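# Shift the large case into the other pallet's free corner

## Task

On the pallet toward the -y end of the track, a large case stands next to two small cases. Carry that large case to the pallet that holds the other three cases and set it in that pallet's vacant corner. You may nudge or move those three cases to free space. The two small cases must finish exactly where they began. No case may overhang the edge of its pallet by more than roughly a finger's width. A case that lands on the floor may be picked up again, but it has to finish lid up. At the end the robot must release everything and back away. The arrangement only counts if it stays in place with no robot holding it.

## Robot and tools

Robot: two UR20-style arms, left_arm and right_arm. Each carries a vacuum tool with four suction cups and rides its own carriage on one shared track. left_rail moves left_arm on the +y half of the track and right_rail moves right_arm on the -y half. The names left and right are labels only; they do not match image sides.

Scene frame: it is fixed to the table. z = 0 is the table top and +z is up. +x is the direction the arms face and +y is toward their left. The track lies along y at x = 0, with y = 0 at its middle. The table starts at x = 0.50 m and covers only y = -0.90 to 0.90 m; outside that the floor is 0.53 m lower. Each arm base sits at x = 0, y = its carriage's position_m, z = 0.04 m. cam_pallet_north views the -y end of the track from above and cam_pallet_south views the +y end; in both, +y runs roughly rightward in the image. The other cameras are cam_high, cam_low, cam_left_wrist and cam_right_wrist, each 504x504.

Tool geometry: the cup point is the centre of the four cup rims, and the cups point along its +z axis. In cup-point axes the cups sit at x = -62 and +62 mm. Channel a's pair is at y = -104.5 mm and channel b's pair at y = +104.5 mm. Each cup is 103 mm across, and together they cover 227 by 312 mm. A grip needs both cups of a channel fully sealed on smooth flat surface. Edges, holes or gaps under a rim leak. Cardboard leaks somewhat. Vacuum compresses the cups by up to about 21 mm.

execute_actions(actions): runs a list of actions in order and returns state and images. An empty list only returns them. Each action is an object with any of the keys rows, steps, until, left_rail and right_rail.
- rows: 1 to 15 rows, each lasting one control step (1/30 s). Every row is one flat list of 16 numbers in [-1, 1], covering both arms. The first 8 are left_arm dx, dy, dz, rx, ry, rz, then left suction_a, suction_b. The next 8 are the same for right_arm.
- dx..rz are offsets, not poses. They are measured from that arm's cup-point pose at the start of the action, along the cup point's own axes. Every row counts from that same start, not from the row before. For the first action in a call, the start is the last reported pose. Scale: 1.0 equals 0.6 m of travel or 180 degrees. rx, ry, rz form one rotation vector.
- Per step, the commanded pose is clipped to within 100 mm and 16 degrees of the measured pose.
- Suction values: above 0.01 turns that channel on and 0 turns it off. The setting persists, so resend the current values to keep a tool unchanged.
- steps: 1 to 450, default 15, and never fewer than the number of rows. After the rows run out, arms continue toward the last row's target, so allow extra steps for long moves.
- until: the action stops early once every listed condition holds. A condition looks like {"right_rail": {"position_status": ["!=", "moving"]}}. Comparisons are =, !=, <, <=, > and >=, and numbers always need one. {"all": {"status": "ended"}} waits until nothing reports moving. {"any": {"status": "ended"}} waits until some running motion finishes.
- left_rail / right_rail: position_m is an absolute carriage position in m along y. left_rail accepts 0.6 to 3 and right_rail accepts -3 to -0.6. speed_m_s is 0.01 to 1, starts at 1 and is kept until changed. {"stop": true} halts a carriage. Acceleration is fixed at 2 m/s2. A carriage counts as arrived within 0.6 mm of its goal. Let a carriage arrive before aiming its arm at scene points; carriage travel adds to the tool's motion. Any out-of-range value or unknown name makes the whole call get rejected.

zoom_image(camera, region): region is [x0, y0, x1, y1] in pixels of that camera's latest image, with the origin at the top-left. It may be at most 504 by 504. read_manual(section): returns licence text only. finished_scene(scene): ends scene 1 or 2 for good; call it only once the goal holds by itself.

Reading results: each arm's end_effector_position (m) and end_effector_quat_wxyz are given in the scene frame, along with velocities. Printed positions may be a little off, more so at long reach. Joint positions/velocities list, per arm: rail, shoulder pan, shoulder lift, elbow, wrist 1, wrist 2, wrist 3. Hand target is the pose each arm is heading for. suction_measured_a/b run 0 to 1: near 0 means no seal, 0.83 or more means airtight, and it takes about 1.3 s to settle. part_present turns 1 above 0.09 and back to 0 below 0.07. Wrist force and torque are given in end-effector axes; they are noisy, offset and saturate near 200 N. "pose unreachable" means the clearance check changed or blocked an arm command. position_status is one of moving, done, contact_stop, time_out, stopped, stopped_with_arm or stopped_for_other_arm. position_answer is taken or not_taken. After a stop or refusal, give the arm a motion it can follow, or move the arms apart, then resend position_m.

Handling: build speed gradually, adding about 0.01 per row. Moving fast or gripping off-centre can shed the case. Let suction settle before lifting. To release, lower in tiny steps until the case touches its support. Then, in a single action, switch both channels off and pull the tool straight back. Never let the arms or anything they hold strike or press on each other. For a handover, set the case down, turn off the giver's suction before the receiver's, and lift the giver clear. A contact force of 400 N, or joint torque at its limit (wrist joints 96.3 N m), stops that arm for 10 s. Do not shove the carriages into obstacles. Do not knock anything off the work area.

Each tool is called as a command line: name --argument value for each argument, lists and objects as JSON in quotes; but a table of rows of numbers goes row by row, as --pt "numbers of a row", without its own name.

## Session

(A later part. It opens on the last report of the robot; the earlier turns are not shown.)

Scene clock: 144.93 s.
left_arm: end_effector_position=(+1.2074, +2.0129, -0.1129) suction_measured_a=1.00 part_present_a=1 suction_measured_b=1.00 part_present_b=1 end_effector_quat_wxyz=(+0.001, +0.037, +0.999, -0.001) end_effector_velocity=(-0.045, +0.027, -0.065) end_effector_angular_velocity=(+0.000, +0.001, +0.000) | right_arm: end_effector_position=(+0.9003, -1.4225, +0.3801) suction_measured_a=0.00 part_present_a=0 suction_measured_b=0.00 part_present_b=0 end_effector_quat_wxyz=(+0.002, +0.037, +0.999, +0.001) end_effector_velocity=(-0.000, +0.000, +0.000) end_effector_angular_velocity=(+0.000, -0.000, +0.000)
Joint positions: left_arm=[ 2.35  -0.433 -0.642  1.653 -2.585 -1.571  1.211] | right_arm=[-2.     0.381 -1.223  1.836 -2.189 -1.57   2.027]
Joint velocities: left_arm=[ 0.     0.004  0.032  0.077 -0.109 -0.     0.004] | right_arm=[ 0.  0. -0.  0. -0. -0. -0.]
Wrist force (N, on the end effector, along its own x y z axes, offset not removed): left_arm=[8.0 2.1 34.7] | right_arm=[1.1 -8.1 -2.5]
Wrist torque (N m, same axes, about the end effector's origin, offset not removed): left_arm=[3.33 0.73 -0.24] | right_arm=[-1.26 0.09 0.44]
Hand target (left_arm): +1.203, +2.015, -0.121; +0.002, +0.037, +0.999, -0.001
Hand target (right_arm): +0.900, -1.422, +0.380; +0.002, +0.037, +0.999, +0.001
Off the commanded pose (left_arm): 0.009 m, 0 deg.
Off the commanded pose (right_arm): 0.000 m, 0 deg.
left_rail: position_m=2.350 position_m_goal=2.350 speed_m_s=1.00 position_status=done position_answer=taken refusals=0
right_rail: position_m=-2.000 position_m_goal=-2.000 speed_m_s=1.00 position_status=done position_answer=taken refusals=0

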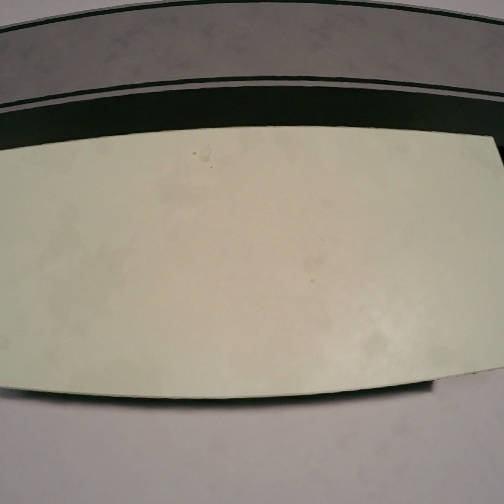

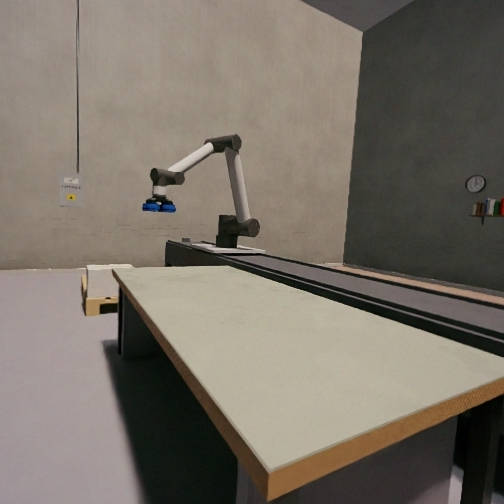

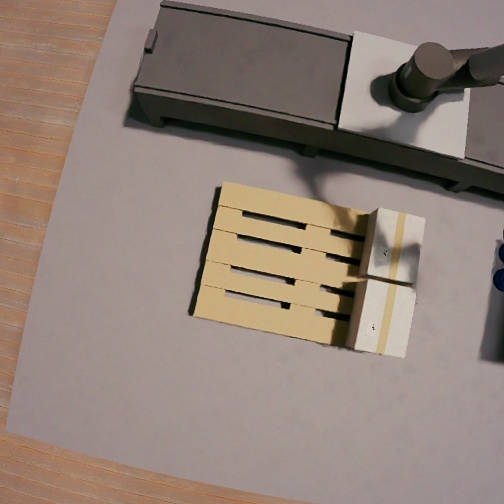

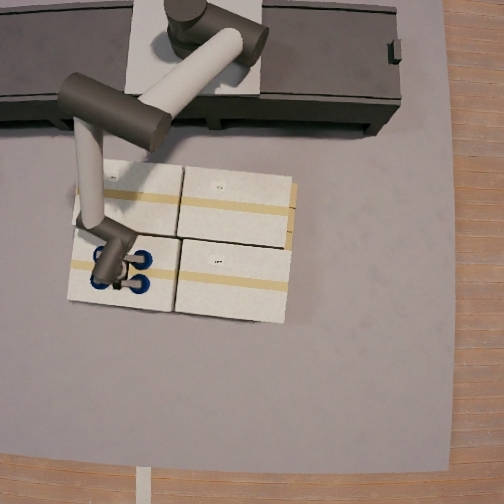

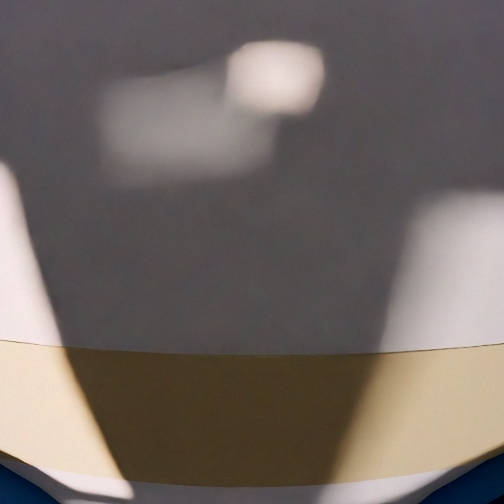

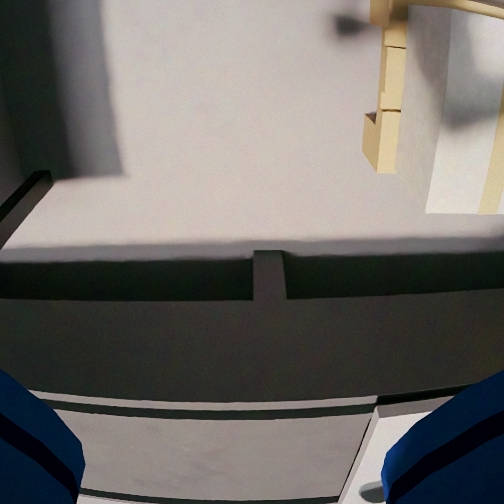

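execute_actions --actions '[]'

zoom_image --camera "cam_pallet_south" --region '[55, 210, 225, 330]'

Scene clock: 147.17 s.
left_arm: end_effector_position=(+1.2031, +2.0154, -0.1206) suction_measured_a=1.00 part_present_a=1 suction_measured_b=1.00 part_present_b=1 end_effector_quat_wxyz=(+0.002, +0.037, +0.999, -0.001) end_effector_velocity=(-0.000, +0.000, -0.000) end_effector_angular_velocity=(+0.000, +0.000, -0.000) | right_arm: end_effector_position=(+0.9003, -1.4225, +0.3801) suction_measured_a=0.00 part_present_a=0 suction_measured_b=0.00 part_present_b=0 end_effector_quat_wxyz=(+0.002, +0.037, +0.999, +0.001) end_effector_velocity=(+0.000, -0.000, -0.000) end_effector_angular_velocity=(-0.000, +0.000, -0.000)
Joint positions: left_arm=[ 2.35  -0.433 -0.637  1.661 -2.598 -1.571  1.211] | right_arm=[-2.     0.381 -1.223  1.836 -2.189 -1.57   2.027]
Joint velocities: left_arm=[ 0.  0.  0. -0. -0. -0.  0.] | right_arm=[ 0. -0.  0.  0.  0.  0.  0.]
Wrist force (N, on the end effector, along its own x y z axes, offset not removed): left_arm=[-0.7 -4.4 29.3] | right_arm=[4.3 -10.0 -2.7]
Wrist torque (N m, same axes, about the end effector's origin, offset not removed): left_arm=[3.94 0.02 -0.02] | right_arm=[-1.44 -0.28 0.44]
Hand target (left_arm): +1.203, +2.015, -0.121; +0.002, +0.037, +0.999, -0.001
Hand target (right_arm): +0.900, -1.422, +0.380; +0.002, +0.037, +0.999, +0.001
Off the commanded pose (left_arm): 0.000 m, 0 deg.
Off the commanded pose (right_arm): 0.000 m, 0 deg.
left_rail: position_m=2.350 position_m_goal=2.350 speed_m_s=1.00 position_status=done position_answer=taken refusals=0
right_rail: position_m=-2.000 position_m_goal=-2.000 speed_m_s=1.00 position_status=done position_answer=taken refusals=0

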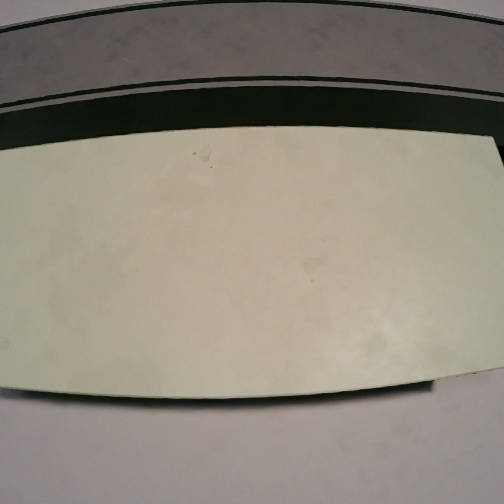

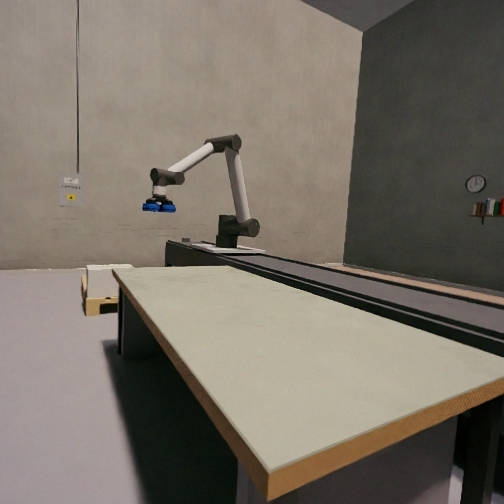

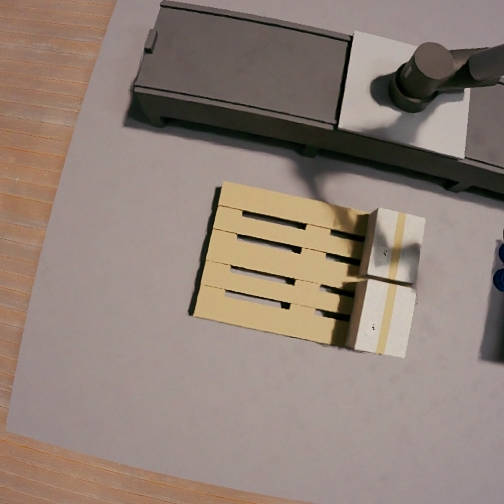

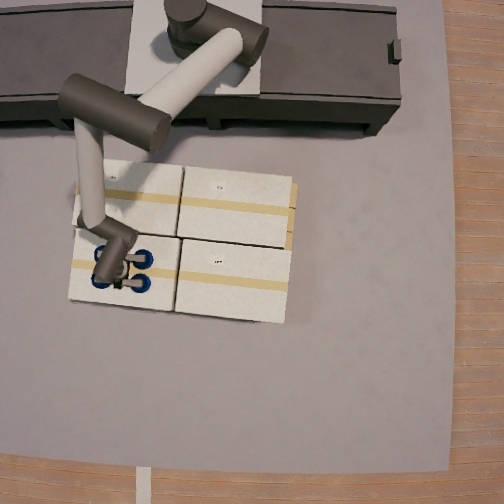

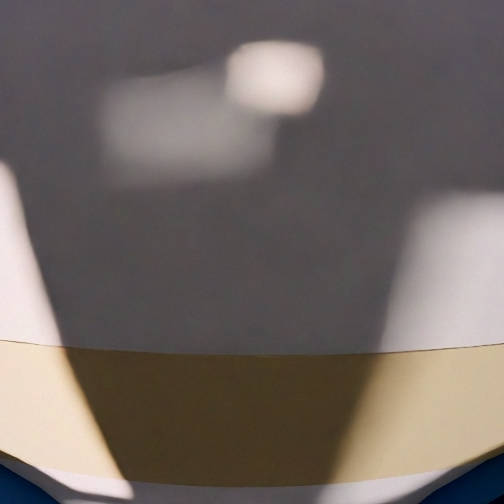

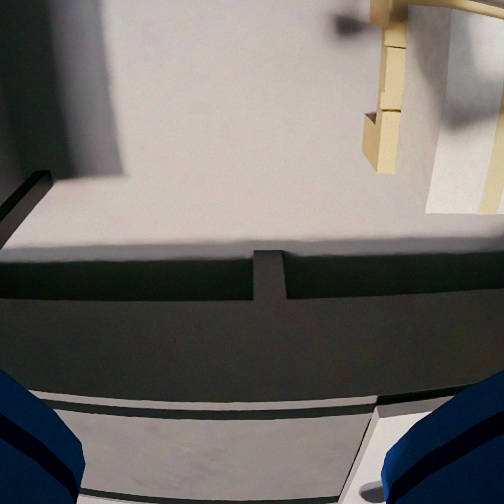

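Region (55, 210, 225, 330) of cam_pallet_south's 504x504 image, scaled by 2.965, with more detail than that image has; it fills the top 356 rows of this view, and the rest is white.

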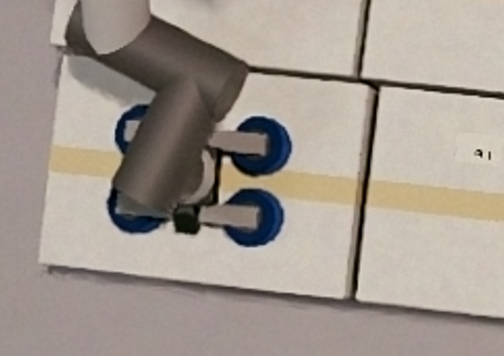

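Aligned. Lower in small steps.

execute_actions --actions '[{"rows": [[0,0,0.002,0,0,0,1,1,0,0,0,0,0,0,0,0],[0,0,0.004,0,0,0,1,1,0,0,0,0,0,0,0,0],[0,0,0.0055,0,0,0,1,1,0,0,0,0,0,0,0,0]], "steps": 3}]'

Scene clock: 149.27 s.
left_arm: end_effector_position=(+1.2030, +2.0154, -0.1213) suction_measured_a=1.00 part_present_a=1 suction_measured_b=1.00 part_present_b=1 end_effector_quat_wxyz=(+0.002, +0.037, +0.999, -0.001) end_effector_velocity=(-0.002, +0.001, -0.018) end_effector_angular_velocity=(+0.001, +0.002, +0.000) | right_arm: end_effector_position=(+0.9003, -1.4225, +0.3801) suction_measured_a=0.00 part_present_a=0 suction_measured_b=0.00 part_present_b=0 end_effector_quat_wxyz=(+0.002, +0.037, +0.999, +0.001) end_effector_velocity=(-0.000, +0.000, +0.000) end_effector_angular_velocity=(+0.000, -0.000, +0.000)
Joint positions: left_arm=[ 2.35  -0.433 -0.637  1.661 -2.598 -1.571  1.211] | right_arm=[-2.     0.381 -1.223  1.836 -2.189 -1.57   2.027]
Joint velocities: left_arm=[ 0.     0.     0.016 -0.    -0.013 -0.    -0.   ] | right_arm=[ 0.  0. -0.  0.  0. -0.  0.]
Wrist force (N, on the end effector, along its own x y z axes, offset not removed): left_arm=[-4.7 -7.0 24.6] | right_arm=[0.9 -7.7 -5.9]
Wrist torque (N m, same axes, about the end effector's origin, offset not removed): left_arm=[3.68 -0.30 0.08] | right_arm=[-1.27 0.00 0.31]
Hand target (left_arm): +1.203, +2.015, -0.124; +0.002, +0.037, +0.999, -0.001
Hand target (right_arm): +0.900, -1.422, +0.380; +0.002, +0.037, +0.999, +0.001
Off the commanded pose (left_arm): 0.003 m, 0 deg.
Off the commanded pose (right_arm): 0.000 m, 0 deg.
left_rail: position_m=2.350 position_m_goal=2.350 speed_m_s=1.00 position_status=done position_answer=taken refusals=0
right_rail: position_m=-2.000 position_m_goal=-2.000 speed_m_s=1.00 position_status=done position_answer=taken refusals=0

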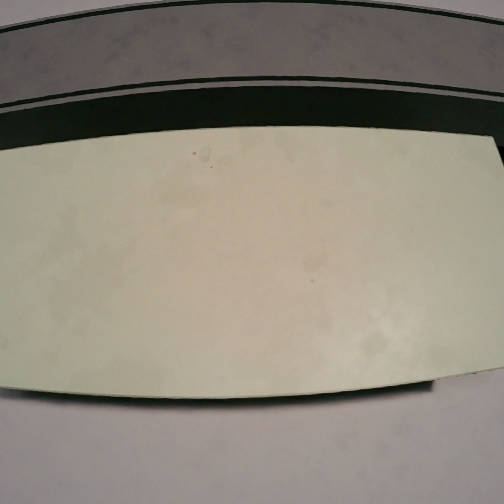

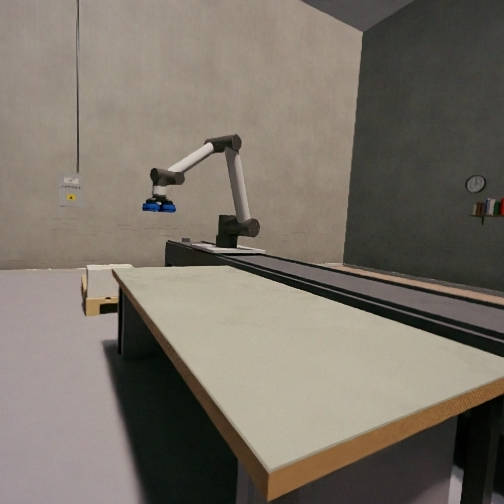

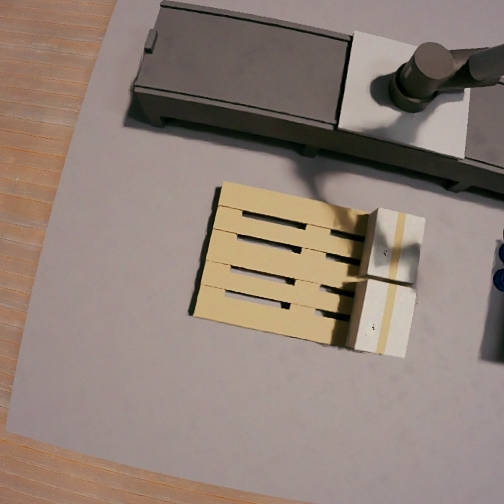

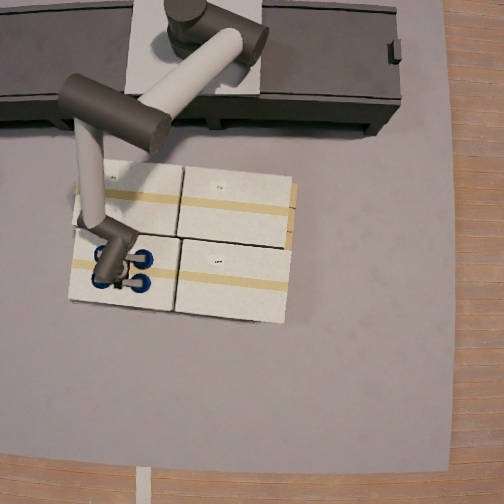

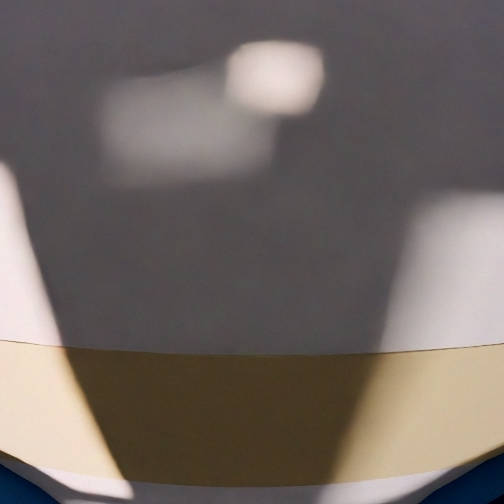

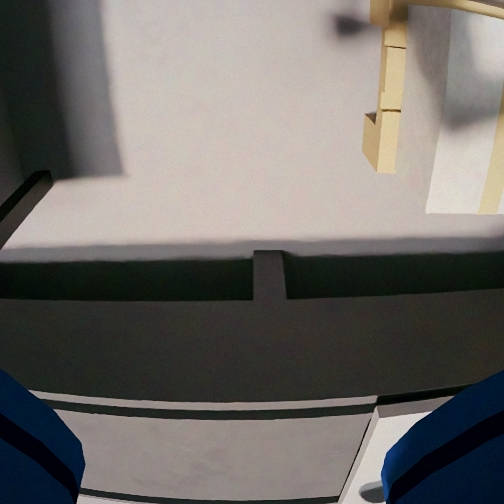

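execute_actions --actions '[]'

Scene clock: 150.83 s.
left_arm: end_effector_position=(+1.2031, +2.0154, -0.1239) suction_measured_a=1.00 part_present_a=1 suction_measured_b=1.00 part_present_b=1 end_effector_quat_wxyz=(+0.002, +0.037, +0.999, -0.001) end_effector_velocity=(+0.000, -0.000, +0.000) end_effector_angular_velocity=(-0.000, -0.000, +0.000) | right_arm: end_effector_position=(+0.9003, -1.4225, +0.3801) suction_measured_a=0.00 part_present_a=0 suction_measured_b=0.00 part_present_b=0 end_effector_quat_wxyz=(+0.002, +0.037, +0.999, +0.001) end_effector_velocity=(+0.000, -0.000, -0.000) end_effector_angular_velocity=(-0.000, +0.000, -0.000)
Joint positions: left_arm=[ 2.35  -0.433 -0.634  1.66  -2.6   -1.571  1.211] | right_arm=[-2.     0.381 -1.223  1.836 -2.189 -1.57   2.027]
Joint velocities: left_arm=[ 0.  0.  0. -0.  0.  0. -0.] | right_arm=[ 0. -0.  0.  0.  0.  0.  0.]
Wrist force (N, on the end effector, along its own x y z axes, offset not removed): left_arm=[-0.8 -1.6 31.2] | right_arm=[4.1 -5.9 -4.8]
Wrist torque (N m, same axes, about the end effector's origin, offset not removed): left_arm=[4.28 -0.05 0.01] | right_arm=[-0.94 -0.44 0.28]
Hand target (left_arm): +1.203, +2.015, -0.124; +0.002, +0.037, +0.999, -0.001
Hand target (right_arm): +0.900, -1.422, +0.380; +0.002, +0.037, +0.999, +0.001
Off the commanded pose (left_arm): 0.000 m, 0 deg.
Off the commanded pose (right_arm): 0.000 m, 0 deg.
left_rail: position_m=2.350 position_m_goal=2.350 speed_m_s=1.00 position_status=done position_answer=taken refusals=0
right_rail: position_m=-2.000 position_m_goal=-2.000 speed_m_s=1.00 position_status=done position_answer=taken refusals=0

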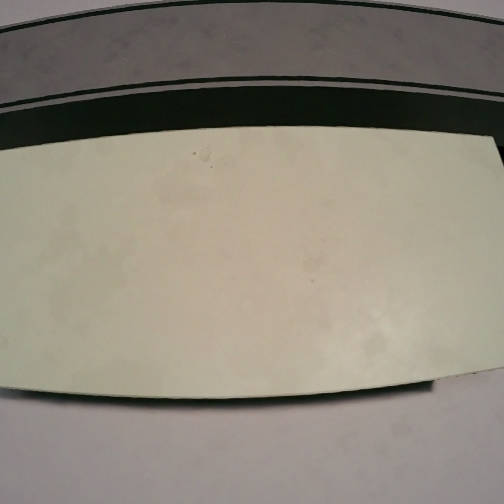

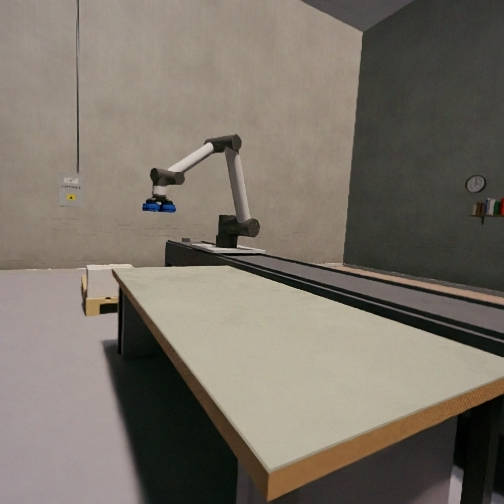

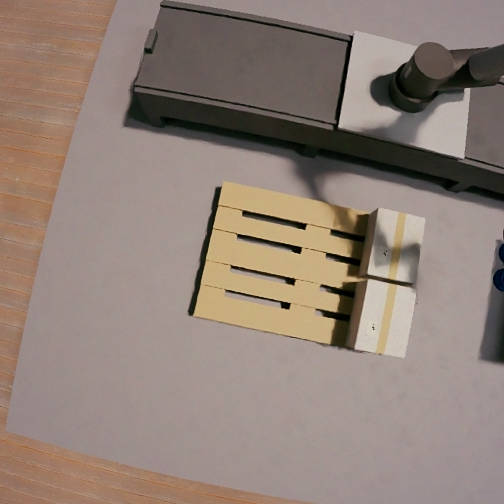

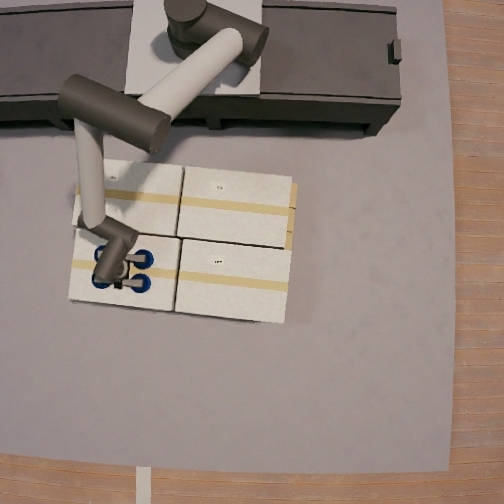

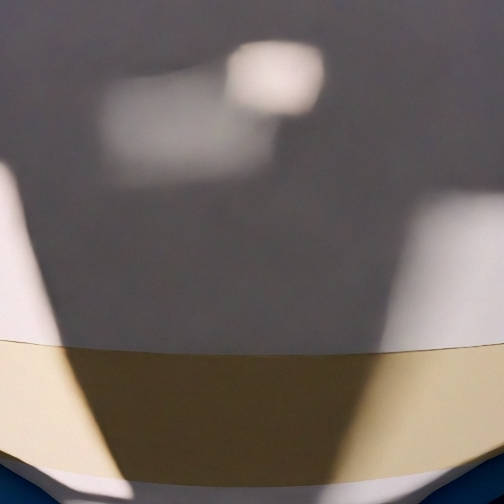

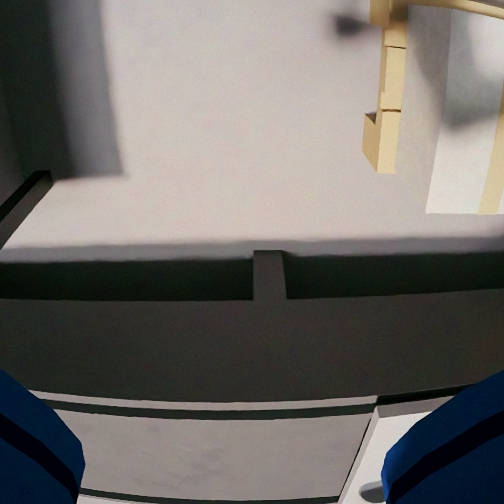

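execute_actions --actions '[{"rows": [[0,0,0.0017,0,0,0,1,1,0,0,0,0,0,0,0,0],[0,0,0.0032,0,0,0,1,1,0,0,0,0,0,0,0,0]], "steps": 2}]'

Scene clock: 153.73 s.
left_arm: end_effector_position=(+1.2031, +2.0154, -0.1241) suction_measured_a=1.00 part_present_a=1 suction_measured_b=1.00 part_present_b=1 end_effector_quat_wxyz=(+0.002, +0.037, +0.999, -0.001) end_effector_velocity=(+0.001, -0.000, -0.008) end_effector_angular_velocity=(-0.001, -0.002, -0.000) | right_arm: end_effector_position=(+0.9003, -1.4225, +0.3801) suction_measured_a=0.00 part_present_a=0 suction_measured_b=0.00 part_present_b=0 end_effector_quat_wxyz=(+0.002, +0.037, +0.999, +0.001) end_effector_velocity=(-0.000, +0.000, +0.000) end_effector_angular_velocity=(+0.000, -0.000, +0.000)
Joint positions: left_arm=[ 2.35  -0.433 -0.634  1.66  -2.6   -1.571  1.211] | right_arm=[-2.     0.381 -1.223  1.836 -2.189 -1.57   2.027]
Joint velocities: left_arm=[ 0.     0.     0.008 -0.002 -0.008  0.     0.   ] | right_arm=[ 0.  0. -0.  0. -0. -0.  0.]
Wrist force (N, on the end effector, along its own x y z axes, offset not removed): left_arm=[-1.3 -3.7 28.6] | right_arm=[2.9 -6.0 -1.5]
Wrist torque (N m, same axes, about the end effector's origin, offset not removed): left_arm=[3.89 0.31 0.01] | right_arm=[-1.01 -0.14 0.34]
Hand target (left_arm): +1.203, +2.015, -0.126; +0.002, +0.037, +0.999, -0.001
Hand target (right_arm): +0.900, -1.422, +0.380; +0.002, +0.037, +0.999, +0.001
Off the commanded pose (left_arm): 0.002 m, 0 deg.
Off the commanded pose (right_arm): 0.000 m, 0 deg.
left_rail: position_m=2.350 position_m_goal=2.350 speed_m_s=1.00 position_status=done position_answer=taken refusals=0
right_rail: position_m=-2.000 position_m_goal=-2.000 speed_m_s=1.00 position_status=done position_answer=taken refusals=0

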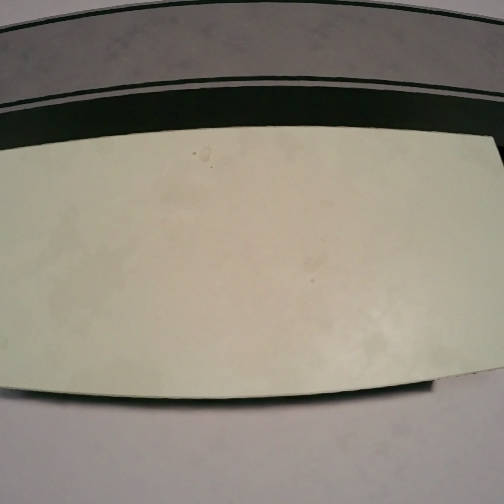

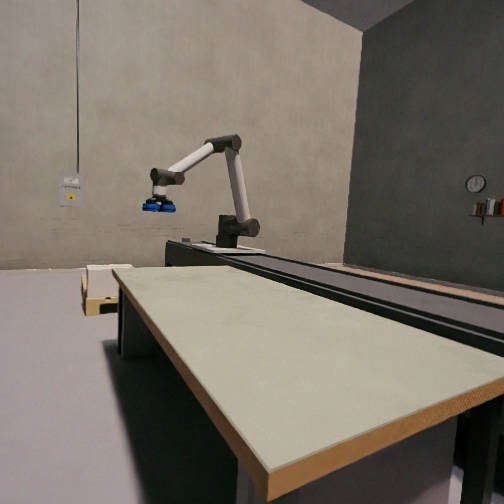

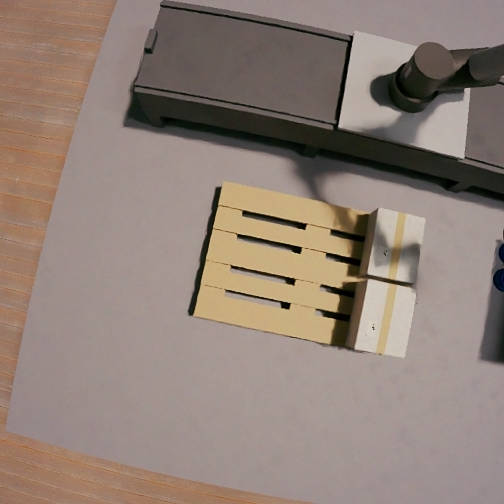

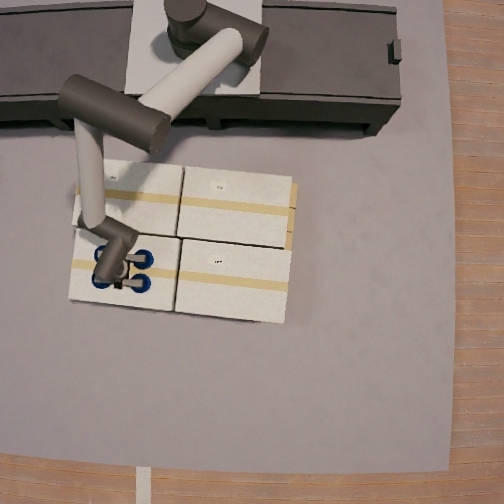

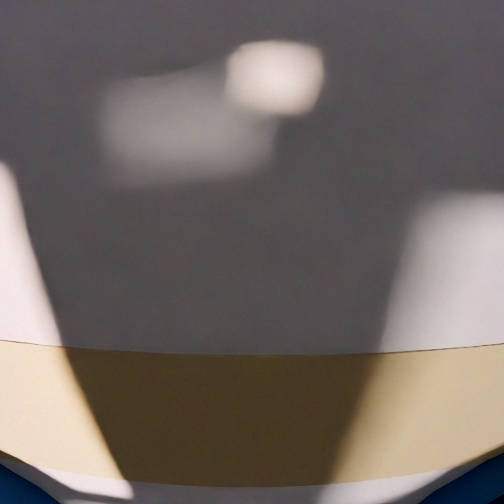

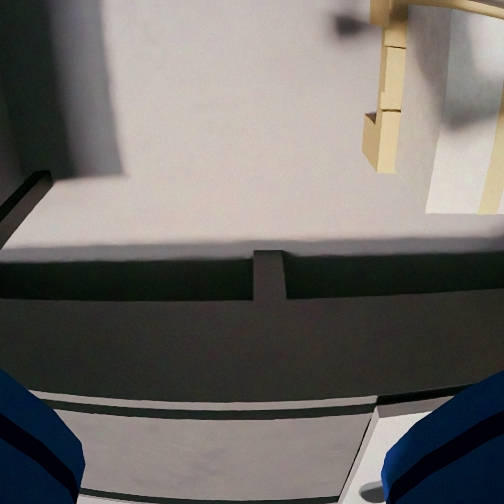

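execute_actions --actions '[]'

Scene clock: 154.73 s.
left_arm: end_effector_position=(+1.2032, +2.0154, -0.1256) suction_measured_a=1.00 part_present_a=1 suction_measured_b=1.00 part_present_b=1 end_effector_quat_wxyz=(+0.002, +0.037, +0.999, -0.001) end_effector_velocity=(-0.000, +0.000, -0.000) end_effector_angular_velocity=(+0.000, +0.000, -0.000) | right_arm: end_effector_position=(+0.9003, -1.4225, +0.3801) suction_measured_a=0.00 part_present_a=0 suction_measured_b=0.00 part_present_b=0 end_effector_quat_wxyz=(+0.002, +0.037, +0.999, +0.001) end_effector_velocity=(-0.000, +0.000, +0.000) end_effector_angular_velocity=(+0.000, -0.000, -0.000)
Joint positions: left_arm=[ 2.35  -0.433 -0.632  1.66  -2.602 -1.571  1.211] | right_arm=[-2.     0.381 -1.223  1.836 -2.189 -1.57   2.027]
Joint velocities: left_arm=[ 0.  0.  0. -0. -0.  0.  0.] | right_arm=[ 0.  0. -0.  0.  0.  0.  0.]
Wrist force (N, on the end effector, along its own x y z axes, offset not removed): left_arm=[18.9 -20.4 -45.0] | right_arm=[1.5 -5.0 -4.8]
Wrist torque (N m, same axes, about the end effector's origin, offset not removed): left_arm=[-12.49 1.09 -3.86] | right_arm=[-0.79 0.01 0.30]
Hand target (left_arm): +1.203, +2.015, -0.126; +0.002, +0.037, +0.999, -0.001
Hand target (right_arm): +0.900, -1.422, +0.380; +0.002, +0.037, +0.999, +0.001
Off the commanded pose (left_arm): 0.000 m, 0 deg.
Off the commanded pose (right_arm): 0.000 m, 0 deg.
left_rail: position_m=2.350 position_m_goal=2.350 speed_m_s=1.00 position_status=done position_answer=taken refusals=0
right_rail: position_m=-2.000 position_m_goal=-2.000 speed_m_s=1.00 position_status=done position_answer=taken refusals=0

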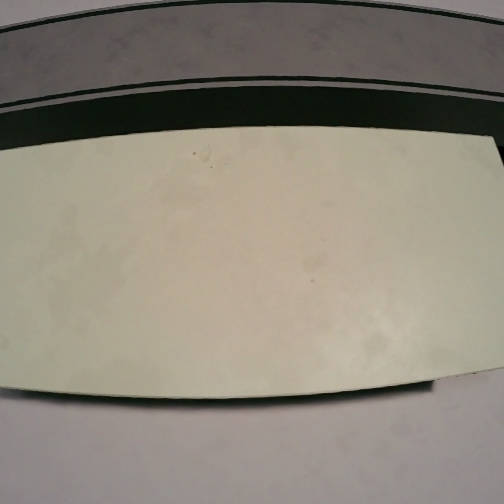

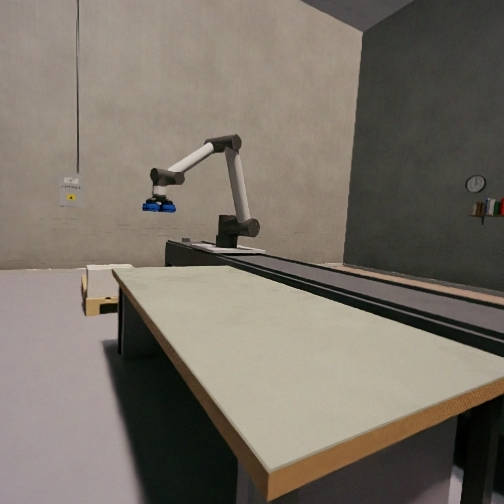

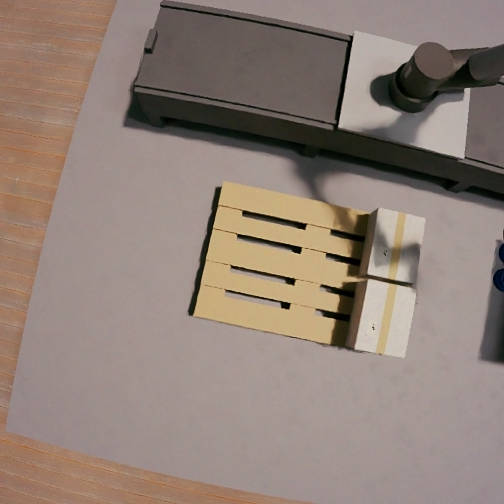

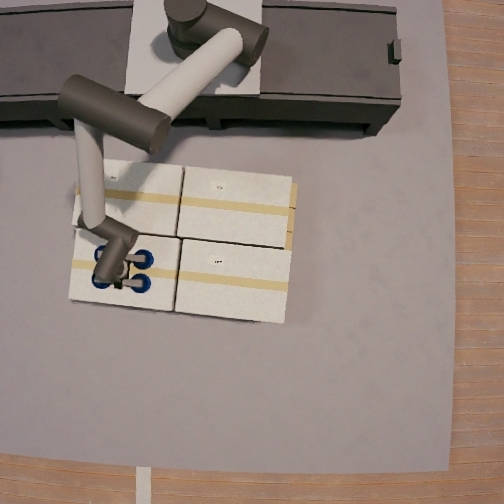

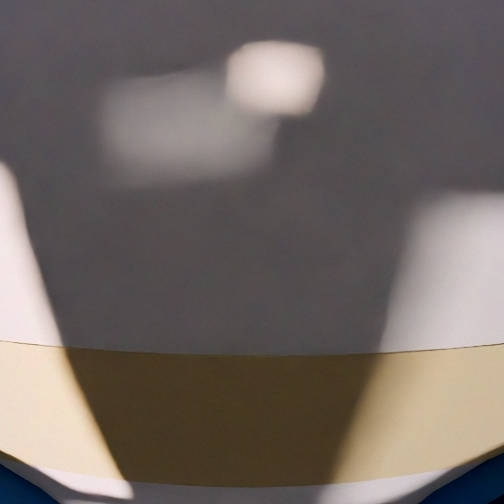

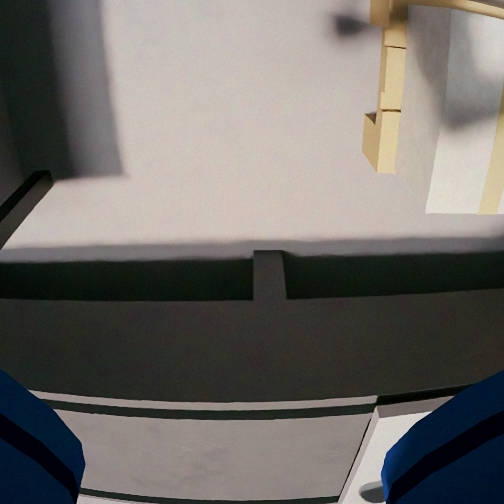

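Touching. Release and lift.

execute_actions --actions '[{"rows": [[0,0,-0.002,0,0,0,0,0,0,0,0,0,0,0,0,0],[0,0,-0.005,0,0,0,0,0,0,0,0,0,0,0,0,0],[0,0,-0.009,0,0,0,0,0,0,0,0,0,0,0,0,0],[0,0,-0.014,0,0,0,0,0,0,0,0,0,0,0,0,0],[0,0,-0.02,0,0,0,0,0,0,0,0,0,0,0,0,0],[0,0,-0.026,0,0,0,0,0,0,0,0,0,0,0,0,0],[0,0,-0.034,0,0,0,0,0,0,0,0,0,0,0,0,0],[0,0,-0.045,0,0,0,0,0,0,0,0,0,0,0,0,0],[0,0,-0.06,0,0,0,0,0,0,0,0,0,0,0,0,0],[0,0,-0.08,0,0,0,0,0,0,0,0,0,0,0,0,0],[0,0,-0.1,0,0,0,0,0,0,0,0,0,0,0,0,0],[0,0,-0.13,0,0,0,0,0,0,0,0,0,0,0,0,0],[0,0,-0.16,0,0,0,0,0,0,0,0,0,0,0,0,0],[0,0,-0.2,0,0,0,0,0,0,0,0,0,0,0,0,0],[0,0,-0.45,0,0,0,0,0,0,0,0,0,0,0,0,0]], "steps": 22}]'

Scene clock: 163.63 s.
left_arm: end_effector_position=(+1.2047, +2.0159, +0.0733) suction_measured_a=0.01 part_present_a=0 suction_measured_b=0.01 part_present_b=0 end_effector_quat_wxyz=(+0.003, +0.037, +0.999, -0.001) end_effector_velocity=(+0.000, +0.001, +0.555) end_effector_angular_velocity=(-0.007, -0.014, +0.000) | right_arm: end_effector_position=(+0.9003, -1.4225, +0.3801) suction_measured_a=0.00 part_present_a=0 suction_measured_b=0.00 part_present_b=0 end_effector_quat_wxyz=(+0.002, +0.037, +0.999, +0.001) end_effector_velocity=(-0.000, +0.000, +0.000) end_effector_angular_velocity=(+0.000, -0.000, +0.000)
Joint positions: left_arm=[ 2.35  -0.432 -0.818  1.664 -2.423 -1.571  1.212] | right_arm=[-2.     0.381 -1.223  1.836 -2.189 -1.57   2.027]
Joint velocities: left_arm=[ 0.     0.001 -0.485 -0.067  0.536  0.     0.   ] | right_arm=[ 0.  0. -0.  0. -0.  0. -0.]
Wrist force (N, on the end effector, along its own x y z axes, offset not removed): left_arm=[-2.6 -4.6 -3.5] | right_arm=[2.8 -5.5 -1.8]
Wrist torque (N m, same axes, about the end effector's origin, offset not removed): left_arm=[-0.70 0.25 -0.02] | right_arm=[-0.82 -0.12 0.33]
Hand target (left_arm): +1.203, +2.017, +0.141; +0.003, +0.037, +0.999, -0.001
Hand target (right_arm): +0.900, -1.422, +0.380; +0.002, +0.037, +0.999, +0.001
Off the commanded pose (left_arm): 0.071 m, 0 deg.
Off the commanded pose (right_arm): 0.000 m, 0 deg.
left_rail: position_m=2.350 position_m_goal=2.350 speed_m_s=1.00 position_status=done position_answer=taken refusals=0
right_rail: position_m=-2.000 position_m_goal=-2.000 speed_m_s=1.00 position_status=done position_answer=taken refusals=0

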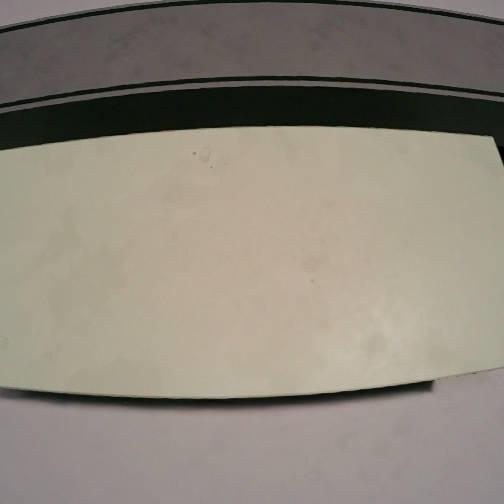

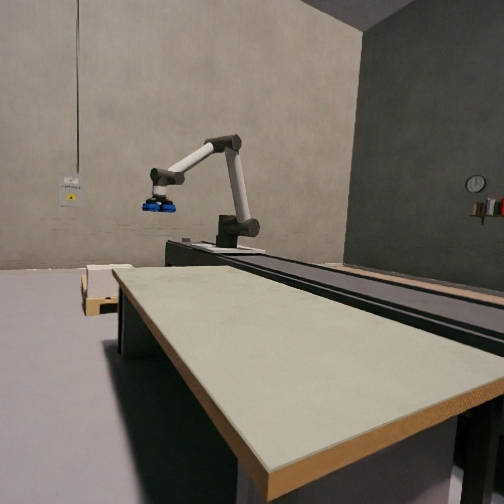

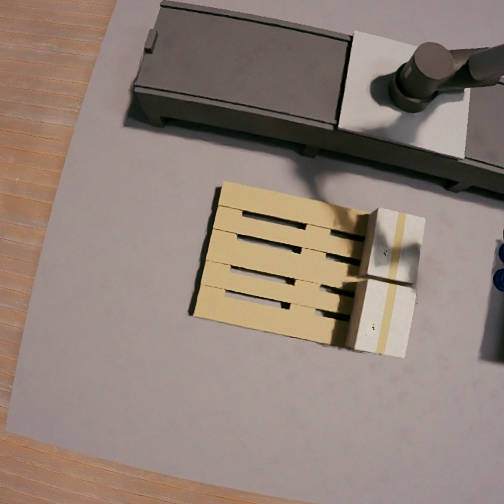

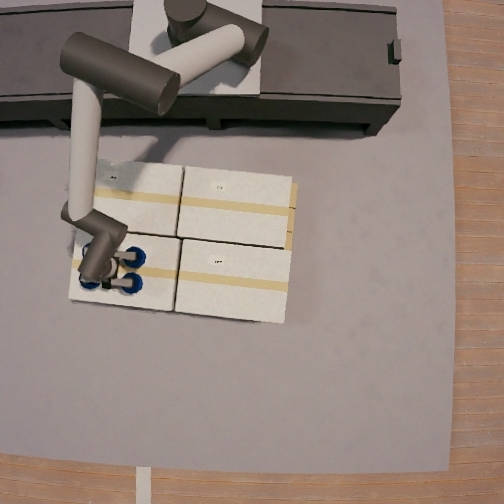

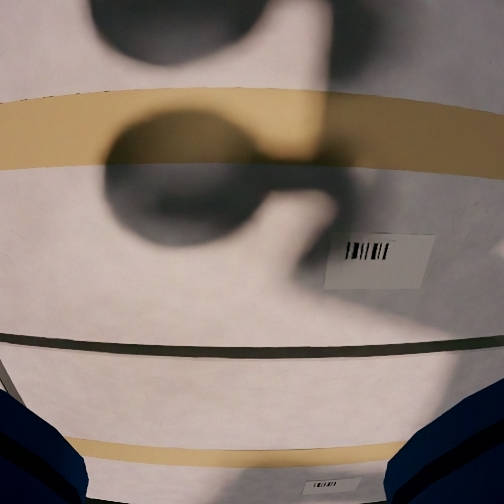

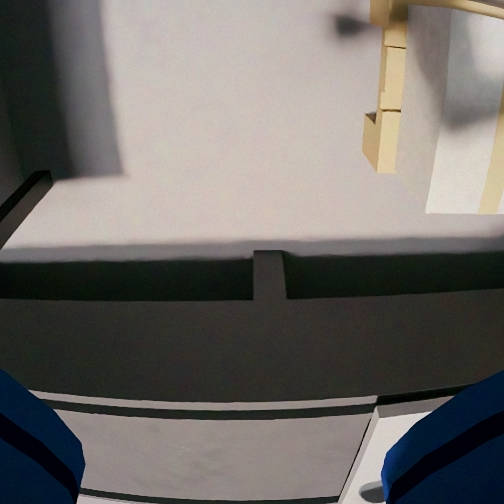

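execute_actions --actions '[{"left_rail": {"position_m": 1.9, "speed_m_s": 0.4}, "steps": 1}]'

Scene clock: 165.13 s.
left_arm: end_effector_position=(+1.2028, +2.0166, +0.1410) suction_measured_a=0.01 part_present_a=0 suction_measured_b=0.01 part_present_b=0 end_effector_quat_wxyz=(+0.003, +0.037, +0.999, -0.001) end_effector_velocity=(-0.001, -0.007, +0.008) end_effector_angular_velocity=(+0.004, +0.009, +0.001) | right_arm: end_effector_position=(+0.9003, -1.4225, +0.3801) suction_measured_a=0.00 part_present_a=0 suction_measured_b=0.00 part_present_b=0 end_effector_quat_wxyz=(+0.002, +0.037, +0.999, +0.001) end_effector_velocity=(-0.000, +0.000, +0.000) end_effector_angular_velocity=(+0.000, -0.000, +0.000)
Joint positions: left_arm=[ 2.35  -0.432 -0.877  1.654 -2.355 -1.571  1.212] | right_arm=[-2.     0.381 -1.223  1.836 -2.189 -1.57   2.027]
Joint velocities: left_arm=[-0.008 -0.    -0.006 -0.005  0.021  0.    -0.001] | right_arm=[ 0.  0. -0. -0.  0. -0.  0.]
Wrist force (N, on the end effector, along its own x y z axes, offset not removed): left_arm=[-1.3 -3.8 -3.3] | right_arm=[4.2 -7.5 -4.0]
Wrist torque (N m, same axes, about the end effector's origin, offset not removed): left_arm=[-0.60 0.17 0.01] | right_arm=[-1.04 -0.48 0.31]
Hand target (left_arm): +1.203, +2.014, +0.144; +0.002, +0.037, +0.999, -0.001
Hand target (right_arm): +0.900, -1.422, +0.380; +0.002, +0.037, +0.999, +0.001
Off the commanded pose (left_arm): 0.003 m, 0 deg.
Off the commanded pose (right_arm): 0.000 m, 0 deg.
left_rail: position_m=2.350 position_m_goal=1.900 speed_m_s=0.40 position_status=moving position_answer=taken refusals=0
right_rail: position_m=-2.000 position_m_goal=-2.000 speed_m_s=1.00 position_status=done position_answer=taken refusals=0

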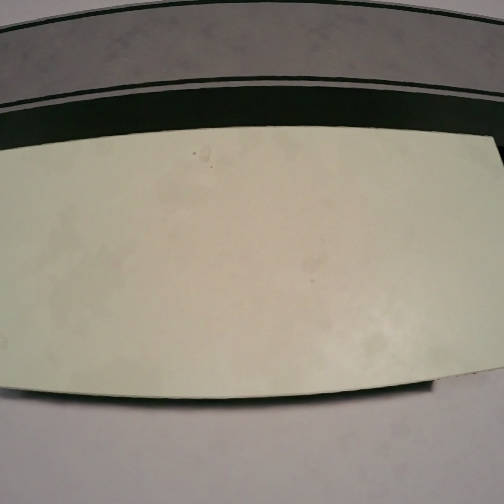

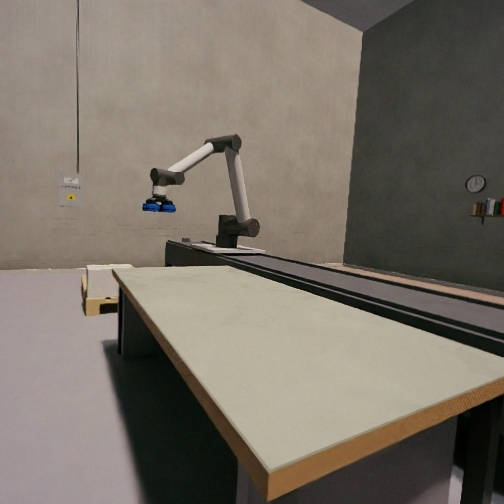

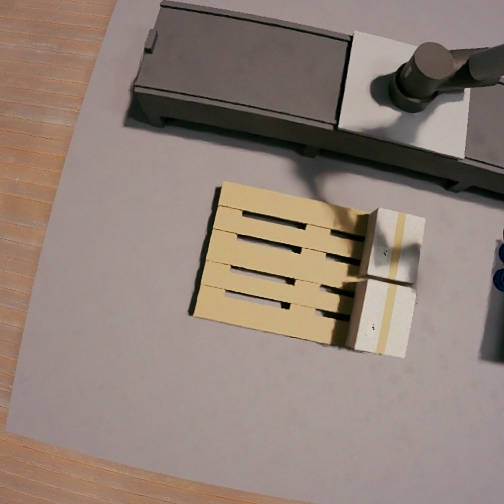

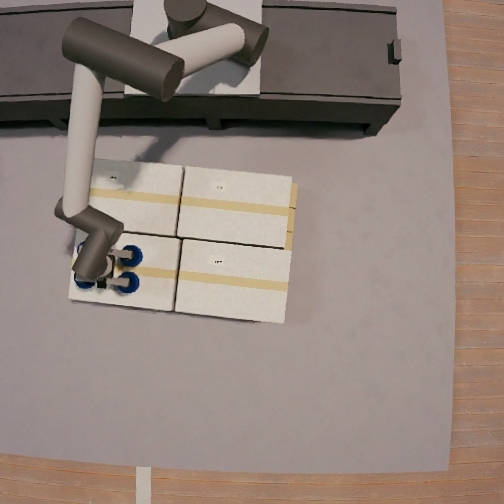

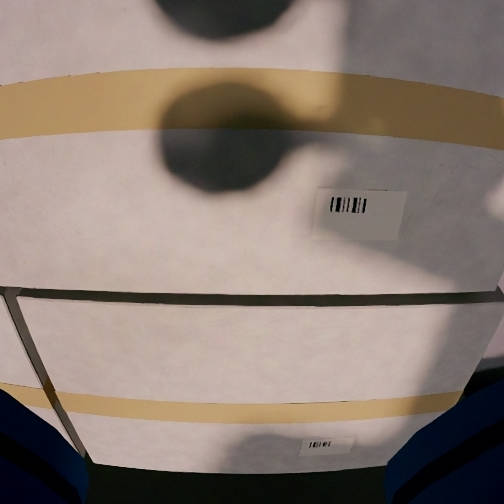

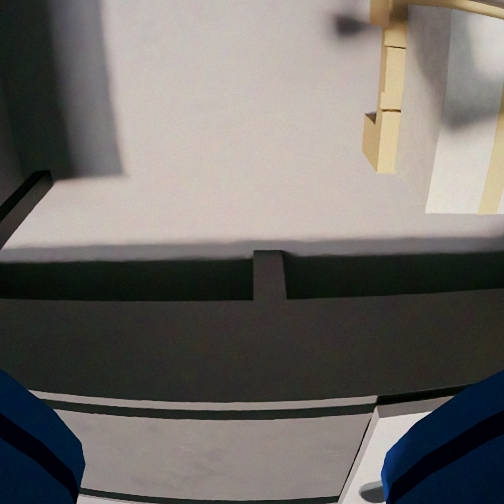

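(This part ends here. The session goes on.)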